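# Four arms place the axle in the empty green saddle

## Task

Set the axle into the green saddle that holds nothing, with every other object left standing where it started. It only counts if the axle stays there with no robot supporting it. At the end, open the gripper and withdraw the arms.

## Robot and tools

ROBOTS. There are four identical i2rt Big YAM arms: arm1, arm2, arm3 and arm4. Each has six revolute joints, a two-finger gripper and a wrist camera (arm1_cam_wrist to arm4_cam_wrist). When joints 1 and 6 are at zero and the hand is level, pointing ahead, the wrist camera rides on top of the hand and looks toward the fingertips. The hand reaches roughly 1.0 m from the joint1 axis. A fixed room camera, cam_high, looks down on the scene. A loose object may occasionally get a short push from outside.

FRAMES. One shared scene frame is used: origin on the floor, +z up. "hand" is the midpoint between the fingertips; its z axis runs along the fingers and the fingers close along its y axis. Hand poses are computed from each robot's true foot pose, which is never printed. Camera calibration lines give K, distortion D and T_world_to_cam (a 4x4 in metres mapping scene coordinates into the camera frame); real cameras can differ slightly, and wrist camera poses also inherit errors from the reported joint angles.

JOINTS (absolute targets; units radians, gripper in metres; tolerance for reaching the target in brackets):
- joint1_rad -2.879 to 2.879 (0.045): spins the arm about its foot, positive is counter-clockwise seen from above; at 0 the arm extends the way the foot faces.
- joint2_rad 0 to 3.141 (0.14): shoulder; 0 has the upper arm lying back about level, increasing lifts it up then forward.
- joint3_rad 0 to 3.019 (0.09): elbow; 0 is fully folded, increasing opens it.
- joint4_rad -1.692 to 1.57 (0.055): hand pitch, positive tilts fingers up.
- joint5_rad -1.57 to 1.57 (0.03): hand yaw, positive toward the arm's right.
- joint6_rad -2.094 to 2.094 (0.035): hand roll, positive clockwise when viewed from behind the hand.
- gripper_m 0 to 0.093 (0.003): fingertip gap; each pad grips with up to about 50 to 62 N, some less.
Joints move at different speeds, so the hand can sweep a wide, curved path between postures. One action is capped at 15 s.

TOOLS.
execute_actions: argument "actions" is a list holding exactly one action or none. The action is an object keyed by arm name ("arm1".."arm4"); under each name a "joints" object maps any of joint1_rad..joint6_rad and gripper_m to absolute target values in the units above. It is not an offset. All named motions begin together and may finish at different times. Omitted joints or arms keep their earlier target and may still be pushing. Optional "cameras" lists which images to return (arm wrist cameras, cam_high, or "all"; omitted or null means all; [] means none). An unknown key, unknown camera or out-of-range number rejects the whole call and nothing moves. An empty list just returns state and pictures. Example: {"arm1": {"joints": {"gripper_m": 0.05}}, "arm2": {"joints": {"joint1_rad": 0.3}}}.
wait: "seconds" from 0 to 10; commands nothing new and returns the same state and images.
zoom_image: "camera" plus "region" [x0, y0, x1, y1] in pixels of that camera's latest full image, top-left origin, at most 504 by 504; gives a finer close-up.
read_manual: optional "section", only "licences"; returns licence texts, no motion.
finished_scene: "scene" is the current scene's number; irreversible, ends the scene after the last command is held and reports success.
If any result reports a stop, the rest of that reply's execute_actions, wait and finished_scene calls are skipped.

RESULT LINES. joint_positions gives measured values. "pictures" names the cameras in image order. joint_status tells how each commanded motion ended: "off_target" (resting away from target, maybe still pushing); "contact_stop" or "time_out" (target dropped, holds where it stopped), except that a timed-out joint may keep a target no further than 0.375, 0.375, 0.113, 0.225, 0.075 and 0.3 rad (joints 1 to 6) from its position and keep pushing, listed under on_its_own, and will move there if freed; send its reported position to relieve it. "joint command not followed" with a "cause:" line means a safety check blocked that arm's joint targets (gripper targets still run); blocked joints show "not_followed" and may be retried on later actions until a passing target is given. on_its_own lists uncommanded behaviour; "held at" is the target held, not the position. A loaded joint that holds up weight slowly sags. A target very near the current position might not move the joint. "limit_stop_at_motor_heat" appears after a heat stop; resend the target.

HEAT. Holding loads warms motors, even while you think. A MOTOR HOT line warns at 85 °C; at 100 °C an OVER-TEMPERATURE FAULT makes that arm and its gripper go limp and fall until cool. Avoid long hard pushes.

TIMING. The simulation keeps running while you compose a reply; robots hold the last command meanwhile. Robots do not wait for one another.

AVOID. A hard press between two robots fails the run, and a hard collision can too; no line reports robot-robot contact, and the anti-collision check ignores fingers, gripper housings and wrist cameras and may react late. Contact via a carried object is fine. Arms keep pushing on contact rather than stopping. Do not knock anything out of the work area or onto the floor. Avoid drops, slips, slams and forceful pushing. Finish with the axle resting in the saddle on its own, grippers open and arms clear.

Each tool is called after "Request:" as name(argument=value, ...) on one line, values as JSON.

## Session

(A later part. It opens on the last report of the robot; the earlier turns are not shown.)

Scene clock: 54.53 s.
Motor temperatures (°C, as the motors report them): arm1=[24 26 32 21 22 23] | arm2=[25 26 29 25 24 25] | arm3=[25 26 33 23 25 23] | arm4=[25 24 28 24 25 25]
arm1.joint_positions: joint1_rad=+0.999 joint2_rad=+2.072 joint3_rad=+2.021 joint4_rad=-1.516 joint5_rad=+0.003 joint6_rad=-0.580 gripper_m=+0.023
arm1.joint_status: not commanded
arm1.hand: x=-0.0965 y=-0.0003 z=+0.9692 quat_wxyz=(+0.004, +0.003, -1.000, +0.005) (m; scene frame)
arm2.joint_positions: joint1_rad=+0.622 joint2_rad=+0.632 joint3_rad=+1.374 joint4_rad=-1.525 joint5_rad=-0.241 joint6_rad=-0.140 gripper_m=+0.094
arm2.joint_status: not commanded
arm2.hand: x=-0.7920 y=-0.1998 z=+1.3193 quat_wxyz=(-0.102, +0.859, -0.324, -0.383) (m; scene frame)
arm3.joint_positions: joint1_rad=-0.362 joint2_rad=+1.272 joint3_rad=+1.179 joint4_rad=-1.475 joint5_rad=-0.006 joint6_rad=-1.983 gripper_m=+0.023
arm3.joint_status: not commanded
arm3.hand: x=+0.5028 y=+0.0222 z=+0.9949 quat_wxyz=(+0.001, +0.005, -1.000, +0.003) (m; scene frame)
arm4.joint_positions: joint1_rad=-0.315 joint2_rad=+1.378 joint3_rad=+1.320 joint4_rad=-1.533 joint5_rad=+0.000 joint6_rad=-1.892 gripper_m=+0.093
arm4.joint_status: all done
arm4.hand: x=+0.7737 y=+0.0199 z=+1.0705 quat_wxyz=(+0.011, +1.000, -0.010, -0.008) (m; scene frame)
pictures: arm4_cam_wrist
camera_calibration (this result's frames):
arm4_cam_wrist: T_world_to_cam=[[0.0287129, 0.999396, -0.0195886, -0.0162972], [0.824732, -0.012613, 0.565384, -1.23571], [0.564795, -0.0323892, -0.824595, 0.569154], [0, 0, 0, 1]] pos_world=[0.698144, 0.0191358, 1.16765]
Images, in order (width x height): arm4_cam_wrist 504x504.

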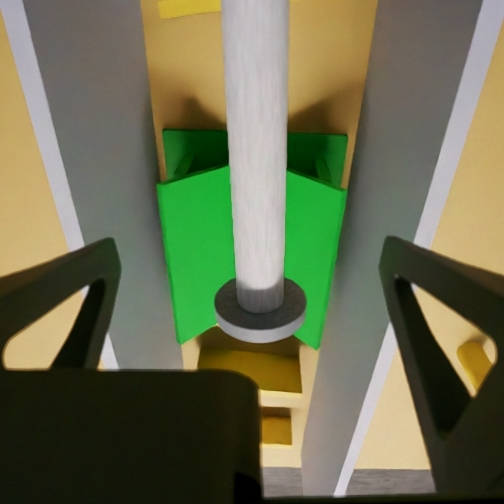

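Request:
execute_actions(actions=[{"arm4":{"joints":{"joint2_rad":1.398,"joint3_rad":1.195,"joint4_rad":-1.352,"joint6_rad":-1.92}}}], cameras=["arm4_cam_wrist"])

Scene clock: 56.07 s.
Motor temperatures (°C, as the motors report them): arm1=[24 26 32 21 22 23] | arm2=[25 26 29 25 24 25] | arm3=[25 26 34 23 25 23] | arm4=[25 24 28 24 25 25]
arm1.joint_positions: joint1_rad=+0.999 joint2_rad=+2.072 joint3_rad=+2.021 joint4_rad=-1.516 joint5_rad=+0.003 joint6_rad=-0.580 gripper_m=+0.023
arm1.joint_status: not commanded
arm1.hand: x=-0.0965 y=-0.0003 z=+0.9692 quat_wxyz=(+0.004, +0.003, -1.000, +0.005) (m; scene frame)
arm2.joint_positions: joint1_rad=+0.622 joint2_rad=+0.632 joint3_rad=+1.374 joint4_rad=-1.525 joint5_rad=-0.241 joint6_rad=-0.140 gripper_m=+0.094
arm2.joint_status: not commanded
arm2.hand: x=-0.7920 y=-0.1998 z=+1.3193 quat_wxyz=(-0.102, +0.859, -0.324, -0.383) (m; scene frame)
arm3.joint_positions: joint1_rad=-0.362 joint2_rad=+1.272 joint3_rad=+1.179 joint4_rad=-1.475 joint5_rad=-0.006 joint6_rad=-1.983 gripper_m=+0.023
arm3.joint_status: not commanded
arm3.hand: x=+0.5028 y=+0.0222 z=+0.9949 quat_wxyz=(+0.001, +0.005, -1.000, +0.003) (m; scene frame)
arm4.joint_positions: joint1_rad=-0.315 joint2_rad=+1.400 joint3_rad=+1.188 joint4_rad=-1.366 joint5_rad=+0.000 joint6_rad=-1.910 gripper_m=+0.093
arm4.joint_status: all done
arm4.hand: x=+0.7745 y=+0.0234 z=+1.0126 quat_wxyz=(+0.005, +1.000, -0.001, -0.006) (m; scene frame)
pictures: arm4_cam_wrist
camera_calibration (this result's frames):
arm4_cam_wrist: T_world_to_cam=[[0.0101873, 0.99993, -0.00595336, -0.0203692], [0.822383, -0.00499129, 0.568912, -1.20553], [0.568842, -0.0106916, -0.822377, 0.515207], [0, 0, 0, 1]] pos_world=[0.698541, 0.0198591, 1.10941]
Images, in order (width x height): arm4_cam_wrist 504x504.

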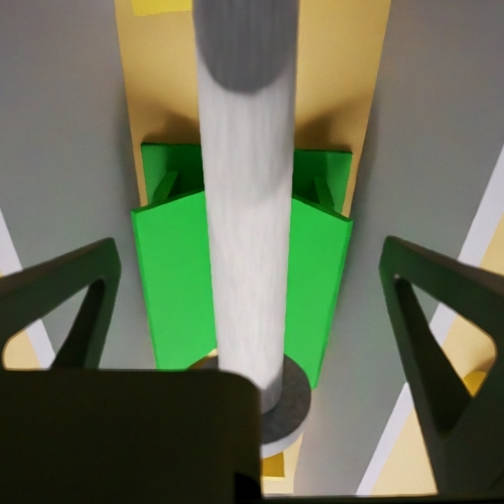

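Request:
execute_actions(actions=[{"arm4":{"joints":{"gripper_m":0}}}], cameras=[])

Request:
execute_actions(actions=[{"arm1":{"joints":{"joint2_rad":2.0,"joint3_rad":2.1}},"arm3":{"joints":{"joint2_rad":1.265,"joint3_rad":1.195}},"arm4":{"joints":{"joint2_rad":1.36,"joint3_rad":1.26}}}], cameras=[])

Request:
execute_actions(actions=[{"arm3":{"joints":{"gripper_m":0.093}}}], cameras=[])

Request:
execute_actions(actions=[{"arm3":{"joints":{"joint2_rad":1.05,"joint3_rad":1.29}}}], cameras=[])

Request:
execute_actions(actions=[{"arm3":{"joints":{"joint2_rad":0.4,"joint3_rad":1.0,"joint4_rad":-1.65}}}], cameras=["cam_high"])

Scene clock: 57.87 s.
Motor temperatures (°C, as the motors report them): arm1=[24 26 32 21 22 23] | arm2=[25 26 29 25 24 25] | arm3=[25 26 34 23 25 23] | arm4=[25 24 28 24 25 25]
arm1.joint_positions: joint1_rad=+0.999 joint2_rad=+2.072 joint3_rad=+2.021 joint4_rad=-1.516 joint5_rad=+0.003 joint6_rad=-0.580 gripper_m=+0.023
arm1.joint_status: not commanded
arm1.hand: x=-0.0965 y=-0.0004 z=+0.9692 quat_wxyz=(+0.004, +0.003, -1.000, +0.005) (m; scene frame)
arm2.joint_positions: joint1_rad=+0.622 joint2_rad=+0.632 joint3_rad=+1.374 joint4_rad=-1.525 joint5_rad=-0.241 joint6_rad=-0.140 gripper_m=+0.094
arm2.joint_status: not commanded
arm2.hand: x=-0.7920 y=-0.1998 z=+1.3193 quat_wxyz=(-0.102, +0.859, -0.324, -0.383) (m; scene frame)
arm3.joint_positions: joint1_rad=-0.362 joint2_rad=+1.272 joint3_rad=+1.179 joint4_rad=-1.475 joint5_rad=-0.006 joint6_rad=-1.983 gripper_m=+0.023
arm3.joint_status: not commanded
arm3.hand: x=+0.5028 y=+0.0222 z=+0.9949 quat_wxyz=(+0.001, +0.005, -1.000, +0.003) (m; scene frame)
arm4.joint_positions: joint1_rad=-0.315 joint2_rad=+1.400 joint3_rad=+1.188 joint4_rad=-1.365 joint5_rad=+0.000 joint6_rad=-1.914 gripper_m=+0.024
arm4.joint_status: gripper_m off_target (ended at +0.024, target +0.000)
arm4.hand: x=+0.7747 y=+0.0235 z=+1.0126 quat_wxyz=(+0.004, +1.000, +0.001, -0.005) (m; scene frame)
pictures: none
No camera images: the call's "cameras" was empty. Leave "cameras" out to get every camera's image.

Scene clock: 58.47 s.
Motor temperatures (°C, as the motors report them): arm1=[24 26 32 21 22 23] | arm2=[25 26 29 25 24 25] | arm3=[25 26 34 23 25 23] | arm4=[25 24 28 24 25 25]
arm1.joint_positions: joint1_rad=+0.999 joint2_rad=+2.072 joint3_rad=+2.021 joint4_rad=-1.516 joint5_rad=+0.003 joint6_rad=-0.580 gripper_m=+0.023
arm1.joint_status: all done
arm1.hand: x=-0.0964 y=-0.0004 z=+0.9692 quat_wxyz=(+0.004, +0.003, -1.000, +0.005) (m; scene frame)
arm2.joint_positions: joint1_rad=+0.622 joint2_rad=+0.632 joint3_rad=+1.374 joint4_rad=-1.525 joint5_rad=-0.241 joint6_rad=-0.140 gripper_m=+0.094
arm2.joint_status: not commanded
arm2.hand: x=-0.7920 y=-0.1998 z=+1.3193 quat_wxyz=(-0.102, +0.859, -0.324, -0.383) (m; scene frame)
arm3.joint_positions: joint1_rad=-0.362 joint2_rad=+1.273 joint3_rad=+1.179 joint4_rad=-1.475 joint5_rad=-0.006 joint6_rad=-1.983 gripper_m=+0.023
arm3.joint_status: all done
arm3.hand: x=+0.5027 y=+0.0220 z=+0.9943 quat_wxyz=(+0.000, +0.005, -1.000, +0.003) (m; scene frame)
arm4.joint_positions: joint1_rad=-0.315 joint2_rad=+1.396 joint3_rad=+1.188 joint4_rad=-1.365 joint5_rad=+0.000 joint6_rad=-1.914 gripper_m=+0.024
arm4.joint_status: all done
arm4.hand: x=+0.7746 y=+0.0234 z=+1.0139 quat_wxyz=(+0.003, +1.000, +0.001, -0.005) (m; scene frame)
pictures: none
No camera images: the call's "cameras" was empty. Leave "cameras" out to get every camera's image.

Scene clock: 59.17 s.
Motor temperatures (°C, as the motors report them): arm1=[24 26 32 21 22 23] | arm2=[25 26 29 25 24 25] | arm3=[25 25 34 23 25 23] | arm4=[25 24 28 24 25 25]
arm1.joint_positions: joint1_rad=+0.999 joint2_rad=+2.072 joint3_rad=+2.021 joint4_rad=-1.515 joint5_rad=+0.003 joint6_rad=-0.580 gripper_m=+0.023
arm1.joint_status: not commanded
arm1.hand: x=-0.0963 y=-0.0004 z=+0.9692 quat_wxyz=(+0.004, +0.003, -1.000, +0.005) (m; scene frame)
arm2.joint_positions: joint1_rad=+0.622 joint2_rad=+0.632 joint3_rad=+1.374 joint4_rad=-1.525 joint5_rad=-0.241 joint6_rad=-0.140 gripper_m=+0.094
arm2.joint_status: not commanded
arm2.hand: x=-0.7920 y=-0.1998 z=+1.3193 quat_wxyz=(-0.102, +0.859, -0.324, -0.383) (m; scene frame)
arm3.joint_positions: joint1_rad=-0.363 joint2_rad=+1.273 joint3_rad=+1.179 joint4_rad=-1.475 joint5_rad=-0.005 joint6_rad=-1.983 gripper_m=+0.093
arm3.joint_status: all done
arm3.hand: x=+0.5023 y=+0.0223 z=+0.9946 quat_wxyz=(+0.001, +0.005, -1.000, +0.003) (m; scene frame)
arm4.joint_positions: joint1_rad=-0.315 joint2_rad=+1.396 joint3_rad=+1.188 joint4_rad=-1.363 joint5_rad=+0.000 joint6_rad=-1.914 gripper_m=+0.024
arm4.joint_status: not commanded
arm4.hand: x=+0.7748 y=+0.0239 z=+1.0139 quat_wxyz=(+0.002, +1.000, +0.001, -0.004) (m; scene frame)
pictures: none
No camera images: the call's "cameras" was empty. Leave "cameras" out to get every camera's image.

Scene clock: 60.37 s.
Motor temperatures (°C, as the motors report them): arm1=[24 26 33 21 22 23] | arm2=[25 26 29 25 24 25] | arm3=[25 25 34 23 25 23] | arm4=[25 24 28 24 25 25]
arm1.joint_positions: joint1_rad=+0.999 joint2_rad=+2.072 joint3_rad=+2.021 joint4_rad=-1.515 joint5_rad=+0.003 joint6_rad=-0.580 gripper_m=+0.023
arm1.joint_status: not commanded
arm1.hand: x=-0.0963 y=-0.0004 z=+0.9692 quat_wxyz=(+0.004, +0.003, -1.000, +0.005) (m; scene frame)
arm2.joint_positions: joint1_rad=+0.622 joint2_rad=+0.632 joint3_rad=+1.374 joint4_rad=-1.525 joint5_rad=-0.241 joint6_rad=-0.140 gripper_m=+0.094
arm2.joint_status: not commanded
arm2.hand: x=-0.7920 y=-0.1998 z=+1.3193 quat_wxyz=(-0.102, +0.859, -0.324, -0.383) (m; scene frame)
arm3.joint_positions: joint1_rad=-0.363 joint2_rad=+1.043 joint3_rad=+1.249 joint4_rad=-1.475 joint5_rad=-0.004 joint6_rad=-1.983 gripper_m=+0.093
arm3.joint_status: all done
arm3.hand: x=+0.5105 y=+0.0406 z=+1.0991 quat_wxyz=(+0.061, +0.006, -0.988, +0.140) (m; scene frame)
arm4.joint_positions: joint1_rad=-0.315 joint2_rad=+1.396 joint3_rad=+1.188 joint4_rad=-1.363 joint5_rad=+0.000 joint6_rad=-1.914 gripper_m=+0.024
arm4.joint_status: not commanded
arm4.hand: x=+0.7748 y=+0.0239 z=+1.0139 quat_wxyz=(+0.002, +1.000, +0.001, -0.004) (m; scene frame)
pictures: none
No camera images: the call's "cameras" was empty. Leave "cameras" out to get every camera's image.

Scene clock: 61.67 s.
Motor temperatures (°C, as the motors report them): arm1=[24 27 33 21 22 23] | arm2=[25 26 30 25 24 25] | arm3=[25 25 33 23 25 23] | arm4=[25 24 28 24 25 25]
arm1.joint_positions: joint1_rad=+0.999 joint2_rad=+2.072 joint3_rad=+2.021 joint4_rad=-1.515 joint5_rad=+0.003 joint6_rad=-0.580 gripper_m=+0.023
arm1.joint_status: not commanded
arm1.hand: x=-0.0963 y=-0.0004 z=+0.9692 quat_wxyz=(+0.004, +0.003, -1.000, +0.005) (m; scene frame)
arm2.joint_positions: joint1_rad=+0.622 joint2_rad=+0.632 joint3_rad=+1.374 joint4_rad=-1.525 joint5_rad=-0.241 joint6_rad=-0.140 gripper_m=+0.094
arm2.joint_status: not commanded
arm2.hand: x=-0.7920 y=-0.1998 z=+1.3193 quat_wxyz=(-0.102, +0.859, -0.324, -0.383) (m; scene frame)
arm3.joint_positions: joint1_rad=-0.363 joint2_rad=+0.393 joint3_rad=+1.005 joint4_rad=-1.641 joint5_rad=-0.004 joint6_rad=-1.983 gripper_m=+0.093
arm3.joint_status: all done
arm3.hand: x=+0.5885 y=+0.2240 z=+1.1100 quat_wxyz=(+0.107, +0.006, -0.963, +0.247) (m; scene frame)
arm4.joint_positions: joint1_rad=-0.315 joint2_rad=+1.396 joint3_rad=+1.188 joint4_rad=-1.363 joint5_rad=+0.000 joint6_rad=-1.914 gripper_m=+0.024
arm4.joint_status: not commanded
arm4.hand: x=+0.7748 y=+0.0239 z=+1.0139 quat_wxyz=(+0.002, +1.000, +0.001, -0.004) (m; scene frame)
pictures: cam_high
Images, in order (width x height): cam_high 504x504.

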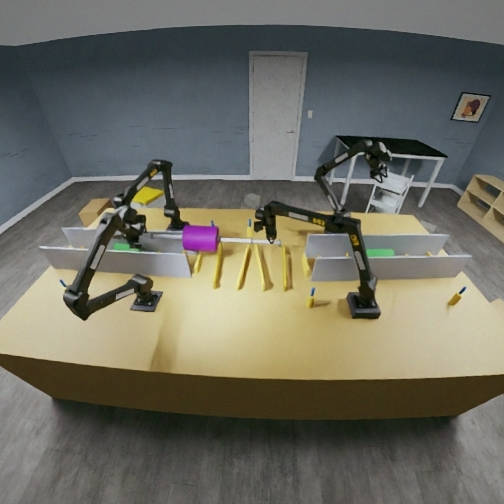

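Request:
execute_actions(actions=[{"arm1":{"joints":{"joint1_rad":0.865,"joint2_rad":1.72,"joint3_rad":1.66,"joint4_rad":-1.41,"joint6_rad":-0.73}},"arm4":{"joints":{"joint1_rad":0.015,"joint2_rad":1.30,"joint3_rad":1.115,"joint4_rad":-1.29,"joint6_rad":-1.59}},"arm2":{"joints":{"joint1_rad":-0.44,"joint2_rad":0.5,"joint3_rad":0.85,"joint4_rad":-1.66,"joint5_rad":0,"joint6_rad":-2.02}}}], cameras=[])

Request:
execute_actions(actions=[{"arm1":{"joints":{"joint1_rad":0.69,"joint2_rad":1.51,"joint3_rad":1.385,"joint4_rad":-1.35,"joint6_rad":-0.90}},"arm4":{"joints":{"joint1_rad":0.328,"joint2_rad":1.355,"joint3_rad":1.21,"joint4_rad":-1.295,"joint6_rad":-1.275}}}], cameras=[])

Scene clock: 65.80 s.
Motor temperatures (°C, as the motors report them): arm1=[24 27 33 21 22 23] | arm2=[25 26 29 25 24 25] | arm3=[25 25 32 23 25 22] | arm4=[25 24 28 24 25 25]
arm1.joint_positions: joint1_rad=+0.857 joint2_rad=+1.780 joint3_rad=+1.627 joint4_rad=-1.422 joint5_rad=+0.005 joint6_rad=-0.730 gripper_m=+0.023
arm1.joint_status: all done
arm1.hand: x=-0.2286 y=-0.0062 z=+0.9888 quat_wxyz=(+0.008, +0.008, -1.000, +0.003) (m; scene frame)
arm2.joint_positions: joint1_rad=-0.430 joint2_rad=+0.508 joint3_rad=+0.858 joint4_rad=-1.646 joint5_rad=-0.002 joint6_rad=-2.012 gripper_m=+0.094
arm2.joint_status: all done
arm2.hand: x=-0.5754 y=-0.2136 z=+1.0905 quat_wxyz=(-0.122, +0.991, +0.000, +0.057) (m; scene frame)
arm3.joint_positions: joint1_rad=-0.363 joint2_rad=+0.393 joint3_rad=+1.005 joint4_rad=-1.641 joint5_rad=-0.004 joint6_rad=-1.983 gripper_m=+0.093
arm3.joint_status: not commanded
arm3.hand: x=+0.5885 y=+0.2240 z=+1.1100 quat_wxyz=(+0.107, +0.006, -0.963, +0.247) (m; scene frame)
arm4.joint_positions: joint1_rad=+0.018 joint2_rad=+1.344 joint3_rad=+1.085 joint4_rad=-1.300 joint5_rad=-0.012 joint6_rad=-1.591 gripper_m=+0.024
arm4.joint_status: all done
arm4.hand: x=+0.6430 y=+0.0254 z=+0.9956 quat_wxyz=(-0.005, +1.000, +0.006, -0.010) (m; scene frame)
pictures: none
No camera images: the call's "cameras" was empty. Leave "cameras" out to get every camera's image.

Scene clock: 66.87 s.
Motor temperatures (°C, as the motors report them): arm1=[24 27 33 21 22 23] | arm2=[25 26 29 25 24 25] | arm3=[25 25 32 23 25 22] | arm4=[25 24 28 24 25 25]
arm1.joint_positions: joint1_rad=+0.679 joint2_rad=+1.565 joint3_rad=+1.354 joint4_rad=-1.353 joint5_rad=+0.006 joint6_rad=-0.905 gripper_m=+0.023
arm1.joint_status: all done
arm1.hand: x=-0.3492 y=-0.0105 z=+0.9909 quat_wxyz=(+0.005, +0.006, -1.000, +0.007) (m; scene frame)
arm2.joint_positions: joint1_rad=-0.430 joint2_rad=+0.508 joint3_rad=+0.858 joint4_rad=-1.646 joint5_rad=-0.002 joint6_rad=-2.012 gripper_m=+0.094
arm2.joint_status: not commanded
arm2.hand: x=-0.5754 y=-0.2136 z=+1.0905 quat_wxyz=(-0.122, +0.991, +0.000, +0.057) (m; scene frame)
arm3.joint_positions: joint1_rad=-0.363 joint2_rad=+0.393 joint3_rad=+1.005 joint4_rad=-1.641 joint5_rad=-0.004 joint6_rad=-1.983 gripper_m=+0.093
arm3.joint_status: not commanded
arm3.hand: x=+0.5885 y=+0.2240 z=+1.1100 quat_wxyz=(+0.107, +0.006, -0.963, +0.247) (m; scene frame)
arm4.joint_positions: joint1_rad=+0.332 joint2_rad=+1.378 joint3_rad=+1.128 joint4_rad=-1.296 joint5_rad=-0.010 joint6_rad=-1.278 gripper_m=+0.024
arm4.joint_status: all done
arm4.hand: x=+0.5221 y=+0.0240 z=+1.0007 quat_wxyz=(-0.009, +1.000, +0.007, -0.013) (m; scene frame)
pictures: none
No camera images: the call's "cameras" was empty. Leave "cameras" out to get every camera's image.

Request:
execute_actions(actions=[{"arm1":{"joints":{"joint1_rad":0.45,"joint2_rad":1.335,"joint3_rad":1.195,"joint4_rad":-1.35,"joint6_rad":-1.145}},"arm4":{"joints":{"joint1_rad":0.592,"joint2_rad":1.48,"joint3_rad":1.345,"joint4_rad":-1.31,"joint6_rad":-1.01}}}], cameras=[])

Request:
execute_actions(actions=[{"arm1":{"joints":{"joint1_rad":0.14,"joint2_rad":1.25,"joint3_rad":1.11,"joint4_rad":-1.355,"joint6_rad":-1.45}},"arm4":{"joints":{"joint1_rad":0.785,"joint2_rad":1.655,"joint3_rad":1.58,"joint4_rad":-1.355,"joint6_rad":-0.81}}}], cameras=[])

Request:
execute_actions(actions=[{"arm1":{"joints":{"joint1_rad":-0.305,"joint2_rad":1.31,"joint3_rad":1.195,"joint4_rad":-1.35,"joint6_rad":-1.89}},"arm4":{"joints":{"joint1_rad":0.975,"joint2_rad":1.95,"joint3_rad":2.05,"joint4_rad":-1.505,"joint6_rad":-0.62}}}], cameras=["cam_high"])

Scene clock: 69.00 s.
Motor temperatures (°C, as the motors report them): arm1=[24 27 33 21 22 23] | arm2=[25 26 29 25 24 25] | arm3=[25 25 31 23 25 22] | arm4=[25 24 29 24 25 25]
arm1.joint_positions: joint1_rad=+0.439 joint2_rad=+1.381 joint3_rad=+1.164 joint4_rad=-1.345 joint5_rad=+0.009 joint6_rad=-1.140 gripper_m=+0.023
arm1.joint_status: all done
arm1.hand: x=-0.4736 y=-0.0052 z=+0.9955 quat_wxyz=(+0.007, +0.003, -1.000, +0.008) (m; scene frame)
arm2.joint_positions: joint1_rad=-0.430 joint2_rad=+0.508 joint3_rad=+0.858 joint4_rad=-1.646 joint5_rad=-0.002 joint6_rad=-2.012 gripper_m=+0.094
arm2.joint_status: not commanded
arm2.hand: x=-0.5754 y=-0.2136 z=+1.0905 quat_wxyz=(-0.122, +0.991, +0.000, +0.057) (m; scene frame)
arm3.joint_positions: joint1_rad=-0.363 joint2_rad=+0.393 joint3_rad=+1.005 joint4_rad=-1.641 joint5_rad=-0.004 joint6_rad=-1.983 gripper_m=+0.093
arm3.joint_status: not commanded
arm3.hand: x=+0.5885 y=+0.2240 z=+1.1100 quat_wxyz=(+0.107, +0.006, -0.963, +0.247) (m; scene frame)
arm4.joint_positions: joint1_rad=+0.598 joint2_rad=+1.512 joint3_rad=+1.273 joint4_rad=-1.300 joint5_rad=-0.009 joint6_rad=-1.005 gripper_m=+0.024
arm4.joint_status: all done
arm4.hand: x=+0.3988 y=+0.0250 z=+1.0032 quat_wxyz=(-0.010, +1.000, +0.003, -0.017) (m; scene frame)
pictures: none
No camera images: the call's "cameras" was empty. Leave "cameras" out to get every camera's image.

Scene clock: 70.07 s.
Motor temperatures (°C, as the motors report them): arm1=[24 27 33 21 23 23] | arm2=[25 26 29 25 24 25] | arm3=[25 25 31 23 25 22] | arm4=[25 24 29 24 25 25]
arm1.joint_positions: joint1_rad=+0.136 joint2_rad=+1.302 joint3_rad=+1.074 joint4_rad=-1.350 joint5_rad=+0.010 joint6_rad=-1.438 gripper_m=+0.023
arm1.joint_status: all done
arm1.hand: x=-0.5922 y=-0.0034 z=+0.9914 quat_wxyz=(+0.011, +0.001, -1.000, +0.000) (m; scene frame)
arm2.joint_positions: joint1_rad=-0.430 joint2_rad=+0.508 joint3_rad=+0.858 joint4_rad=-1.646 joint5_rad=-0.002 joint6_rad=-2.012 gripper_m=+0.094
arm2.joint_status: not commanded
arm2.hand: x=-0.5754 y=-0.2136 z=+1.0905 quat_wxyz=(-0.122, +0.991, +0.000, +0.057) (m; scene frame)
arm3.joint_positions: joint1_rad=-0.363 joint2_rad=+0.393 joint3_rad=+1.005 joint4_rad=-1.641 joint5_rad=-0.004 joint6_rad=-1.983 gripper_m=+0.093
arm3.joint_status: not commanded
arm3.hand: x=+0.5885 y=+0.2240 z=+1.1100 quat_wxyz=(+0.107, +0.006, -0.963, +0.247) (m; scene frame)
arm4.joint_positions: joint1_rad=+0.791 joint2_rad=+1.690 joint3_rad=+1.493 joint4_rad=-1.339 joint5_rad=-0.003 joint6_rad=-0.807 gripper_m=+0.024
arm4.joint_status: all done
arm4.hand: x=+0.2832 y=+0.0239 z=+1.0059 quat_wxyz=(-0.011, +1.000, +0.000, -0.018) (m; scene frame)
pictures: none
No camera images: the call's "cameras" was empty. Leave "cameras" out to get every camera's image.

Scene clock: 72.53 s.
Motor temperatures (°C, as the motors report them): arm1=[24 26 33 21 23 23] | arm2=[25 26 29 25 24 25] | arm3=[25 25 31 23 25 22] | arm4=[25 24 29 24 25 25]
arm1.joint_positions: joint1_rad=-0.304 joint2_rad=+1.328 joint3_rad=+1.111 joint4_rad=-1.342 joint5_rad=+0.014 joint6_rad=-1.876 gripper_m=+0.023
arm1.joint_status: all done
arm1.hand: x=-0.7528 y=-0.0037 z=+0.9980 quat_wxyz=(+0.014, +0.000, -1.000, +0.006) (m; scene frame)
arm2.joint_positions: joint1_rad=-0.430 joint2_rad=+0.508 joint3_rad=+0.858 joint4_rad=-1.646 joint5_rad=-0.002 joint6_rad=-2.012 gripper_m=+0.094
arm2.joint_status: not commanded
arm2.hand: x=-0.5754 y=-0.2136 z=+1.0905 quat_wxyz=(-0.122, +0.991, +0.000, +0.057) (m; scene frame)
arm3.joint_positions: joint1_rad=-0.363 joint2_rad=+0.393 joint3_rad=+1.005 joint4_rad=-1.641 joint5_rad=-0.004 joint6_rad=-1.983 gripper_m=+0.093
arm3.joint_status: not commanded
arm3.hand: x=+0.5885 y=+0.2240 z=+1.1100 quat_wxyz=(+0.107, +0.006, -0.963, +0.247) (m; scene frame)
arm4.joint_positions: joint1_rad=+0.977 joint2_rad=+2.008 joint3_rad=+1.959 joint4_rad=-1.496 joint5_rad=+0.001 joint6_rad=-0.614 gripper_m=+0.024
arm4.joint_status: joint3_rad time_out (moved +0.466 of +0.557); the others done
arm4.on_its_own: joint3_rad reads +1.959 and still pushes toward +2.050 since a time_out
arm4.hand: x=+0.1279 y=+0.0180 z=+1.0092 quat_wxyz=(-0.007, +1.000, -0.003, -0.015) (m; scene frame)
pictures: cam_high
Images, in order (width x height): cam_high 504x504.

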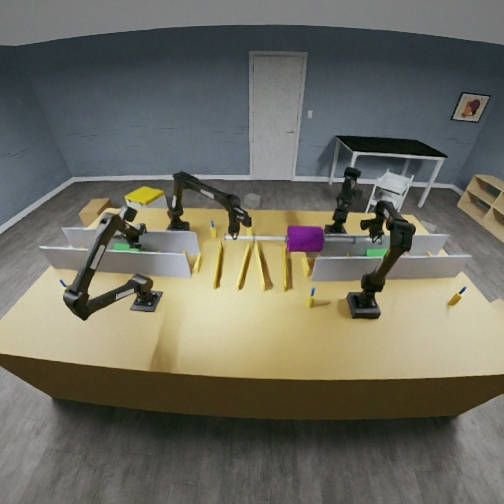

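Request:
execute_actions(actions=[{"arm2":{"joints":{"joint2_rad":1.33,"joint3_rad":1.365,"joint4_rad":-1.535}}}], cameras=["arm2_cam_wrist","cam_high"])

Scene clock: 74.90 s.
Motor temperatures (°C, as the motors report them): arm1=[24 26 34 21 23 23] | arm2=[25 26 30 25 24 25] | arm3=[25 25 30 23 25 22] | arm4=[25 24 30 24 25 25]
arm1.joint_positions: joint1_rad=-0.304 joint2_rad=+1.328 joint3_rad=+1.111 joint4_rad=-1.342 joint5_rad=+0.014 joint6_rad=-1.876 gripper_m=+0.023
arm1.joint_status: not commanded
arm1.hand: x=-0.7528 y=-0.0037 z=+0.9980 quat_wxyz=(+0.014, +0.000, -1.000, +0.006) (m; scene frame)
arm2.joint_positions: joint1_rad=-0.430 joint2_rad=+1.340 joint3_rad=+1.311 joint4_rad=-1.544 joint5_rad=-0.002 joint6_rad=-2.013 gripper_m=+0.094
arm2.joint_status: all done
arm2.hand: x=-0.4757 y=-0.0029 z=+1.0785 quat_wxyz=(+0.003, +1.000, +0.000, -0.002) (m; scene frame)
arm3.joint_positions: joint1_rad=-0.363 joint2_rad=+0.393 joint3_rad=+1.005 joint4_rad=-1.641 joint5_rad=-0.004 joint6_rad=-1.983 gripper_m=+0.093
arm3.joint_status: not commanded
arm3.hand: x=+0.5885 y=+0.2240 z=+1.1100 quat_wxyz=(+0.107, +0.006, -0.963, +0.247) (m; scene frame)
arm4.joint_positions: joint1_rad=+0.977 joint2_rad=+2.008 joint3_rad=+1.959 joint4_rad=-1.496 joint5_rad=+0.001 joint6_rad=-0.614 gripper_m=+0.024
arm4.joint_status: not commanded
arm4.on_its_own: joint3_rad reads +1.959 and still pushes toward +2.050 since a time_out
arm4.hand: x=+0.1279 y=+0.0180 z=+1.0092 quat_wxyz=(-0.007, +1.000, -0.003, -0.015) (m; scene frame)
pictures: arm2_cam_wrist, cam_high
camera_calibration (this result's frames):
arm2_cam_wrist: T_world_to_cam=[[-0.000422822, 0.999959, -0.00905495, 0.0146718], [0.809357, 0.00566032, 0.58729, -0.240921], [0.587317, -0.00708037, -0.809326, 1.27831], [0, 0, 0, 1]] pos_world=[-0.555776, -0.00425657, 1.17619]
Images, in order (width x height): arm2_cam_wrist 504x504, cam_high 504x504.

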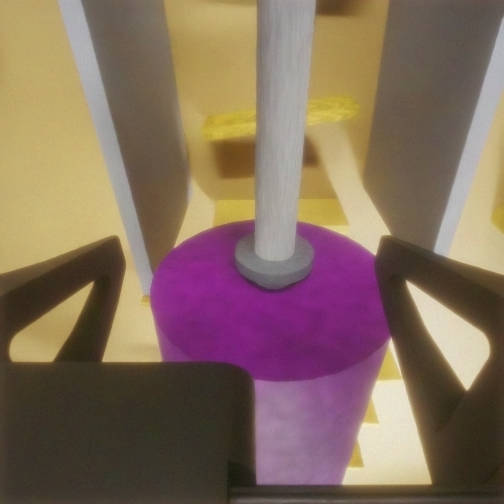

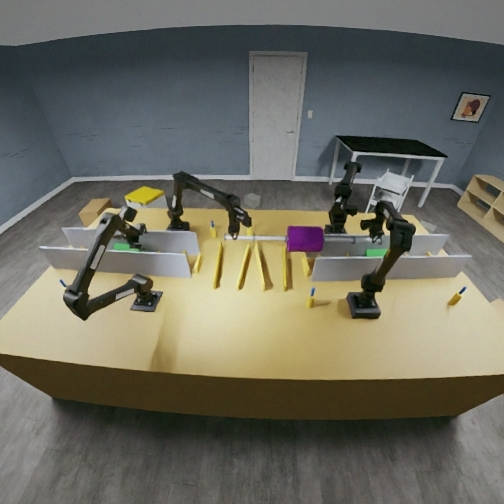

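Request:
execute_actions(actions=[{"arm2":{"joints":{"joint1_rad":-0.388,"joint2_rad":1.39,"joint3_rad":1.158,"joint4_rad":-1.327,"joint6_rad":-1.975}}}], cameras=["arm2_cam_wrist"])

Scene clock: 76.60 s.
Motor temperatures (°C, as the motors report them): arm1=[24 26 34 21 23 23] | arm2=[25 26 30 25 24 25] | arm3=[25 25 30 23 25 22] | arm4=[25 24 30 24 25 25]
arm1.joint_positions: joint1_rad=-0.304 joint2_rad=+1.328 joint3_rad=+1.111 joint4_rad=-1.342 joint5_rad=+0.014 joint6_rad=-1.876 gripper_m=+0.023
arm1.joint_status: not commanded
arm1.hand: x=-0.7528 y=-0.0037 z=+0.9980 quat_wxyz=(+0.014, +0.000, -1.000, +0.006) (m; scene frame)
arm2.joint_positions: joint1_rad=-0.396 joint2_rad=+1.394 joint3_rad=+1.162 joint4_rad=-1.342 joint5_rad=-0.002 joint6_rad=-1.983 gripper_m=+0.094
arm2.joint_status: all done
arm2.hand: x=-0.4839 y=+0.0115 z=+1.0023 quat_wxyz=(+0.004, +1.000, +0.002, -0.002) (m; scene frame)
arm3.joint_positions: joint1_rad=-0.363 joint2_rad=+0.393 joint3_rad=+1.005 joint4_rad=-1.641 joint5_rad=-0.004 joint6_rad=-1.983 gripper_m=+0.093
arm3.joint_status: not commanded
arm3.hand: x=+0.5885 y=+0.2240 z=+1.1100 quat_wxyz=(+0.107, +0.006, -0.963, +0.247) (m; scene frame)
arm4.joint_positions: joint1_rad=+0.977 joint2_rad=+2.008 joint3_rad=+1.959 joint4_rad=-1.496 joint5_rad=+0.001 joint6_rad=-0.614 gripper_m=+0.024
arm4.joint_status: not commanded
arm4.on_its_own: joint3_rad reads +1.959 and still pushes toward +2.050 since a time_out
arm4.hand: x=+0.1279 y=+0.0180 z=+1.0092 quat_wxyz=(-0.007, +1.000, -0.003, -0.015) (m; scene frame)
pictures: arm2_cam_wrist
camera_calibration (this result's frames):
arm2_cam_wrist: T_world_to_cam=[[-0.00462453, 0.999934, -0.0105203, -0.000963151], [0.809669, 0.00991832, 0.586803, -0.188965], [0.586869, -0.00580426, -0.809661, 1.22165], [0, 0, 0, 1]] pos_world=[-0.563952, 0.00992806, 1.1]
Images, in order (width x height): arm2_cam_wrist 504x504.

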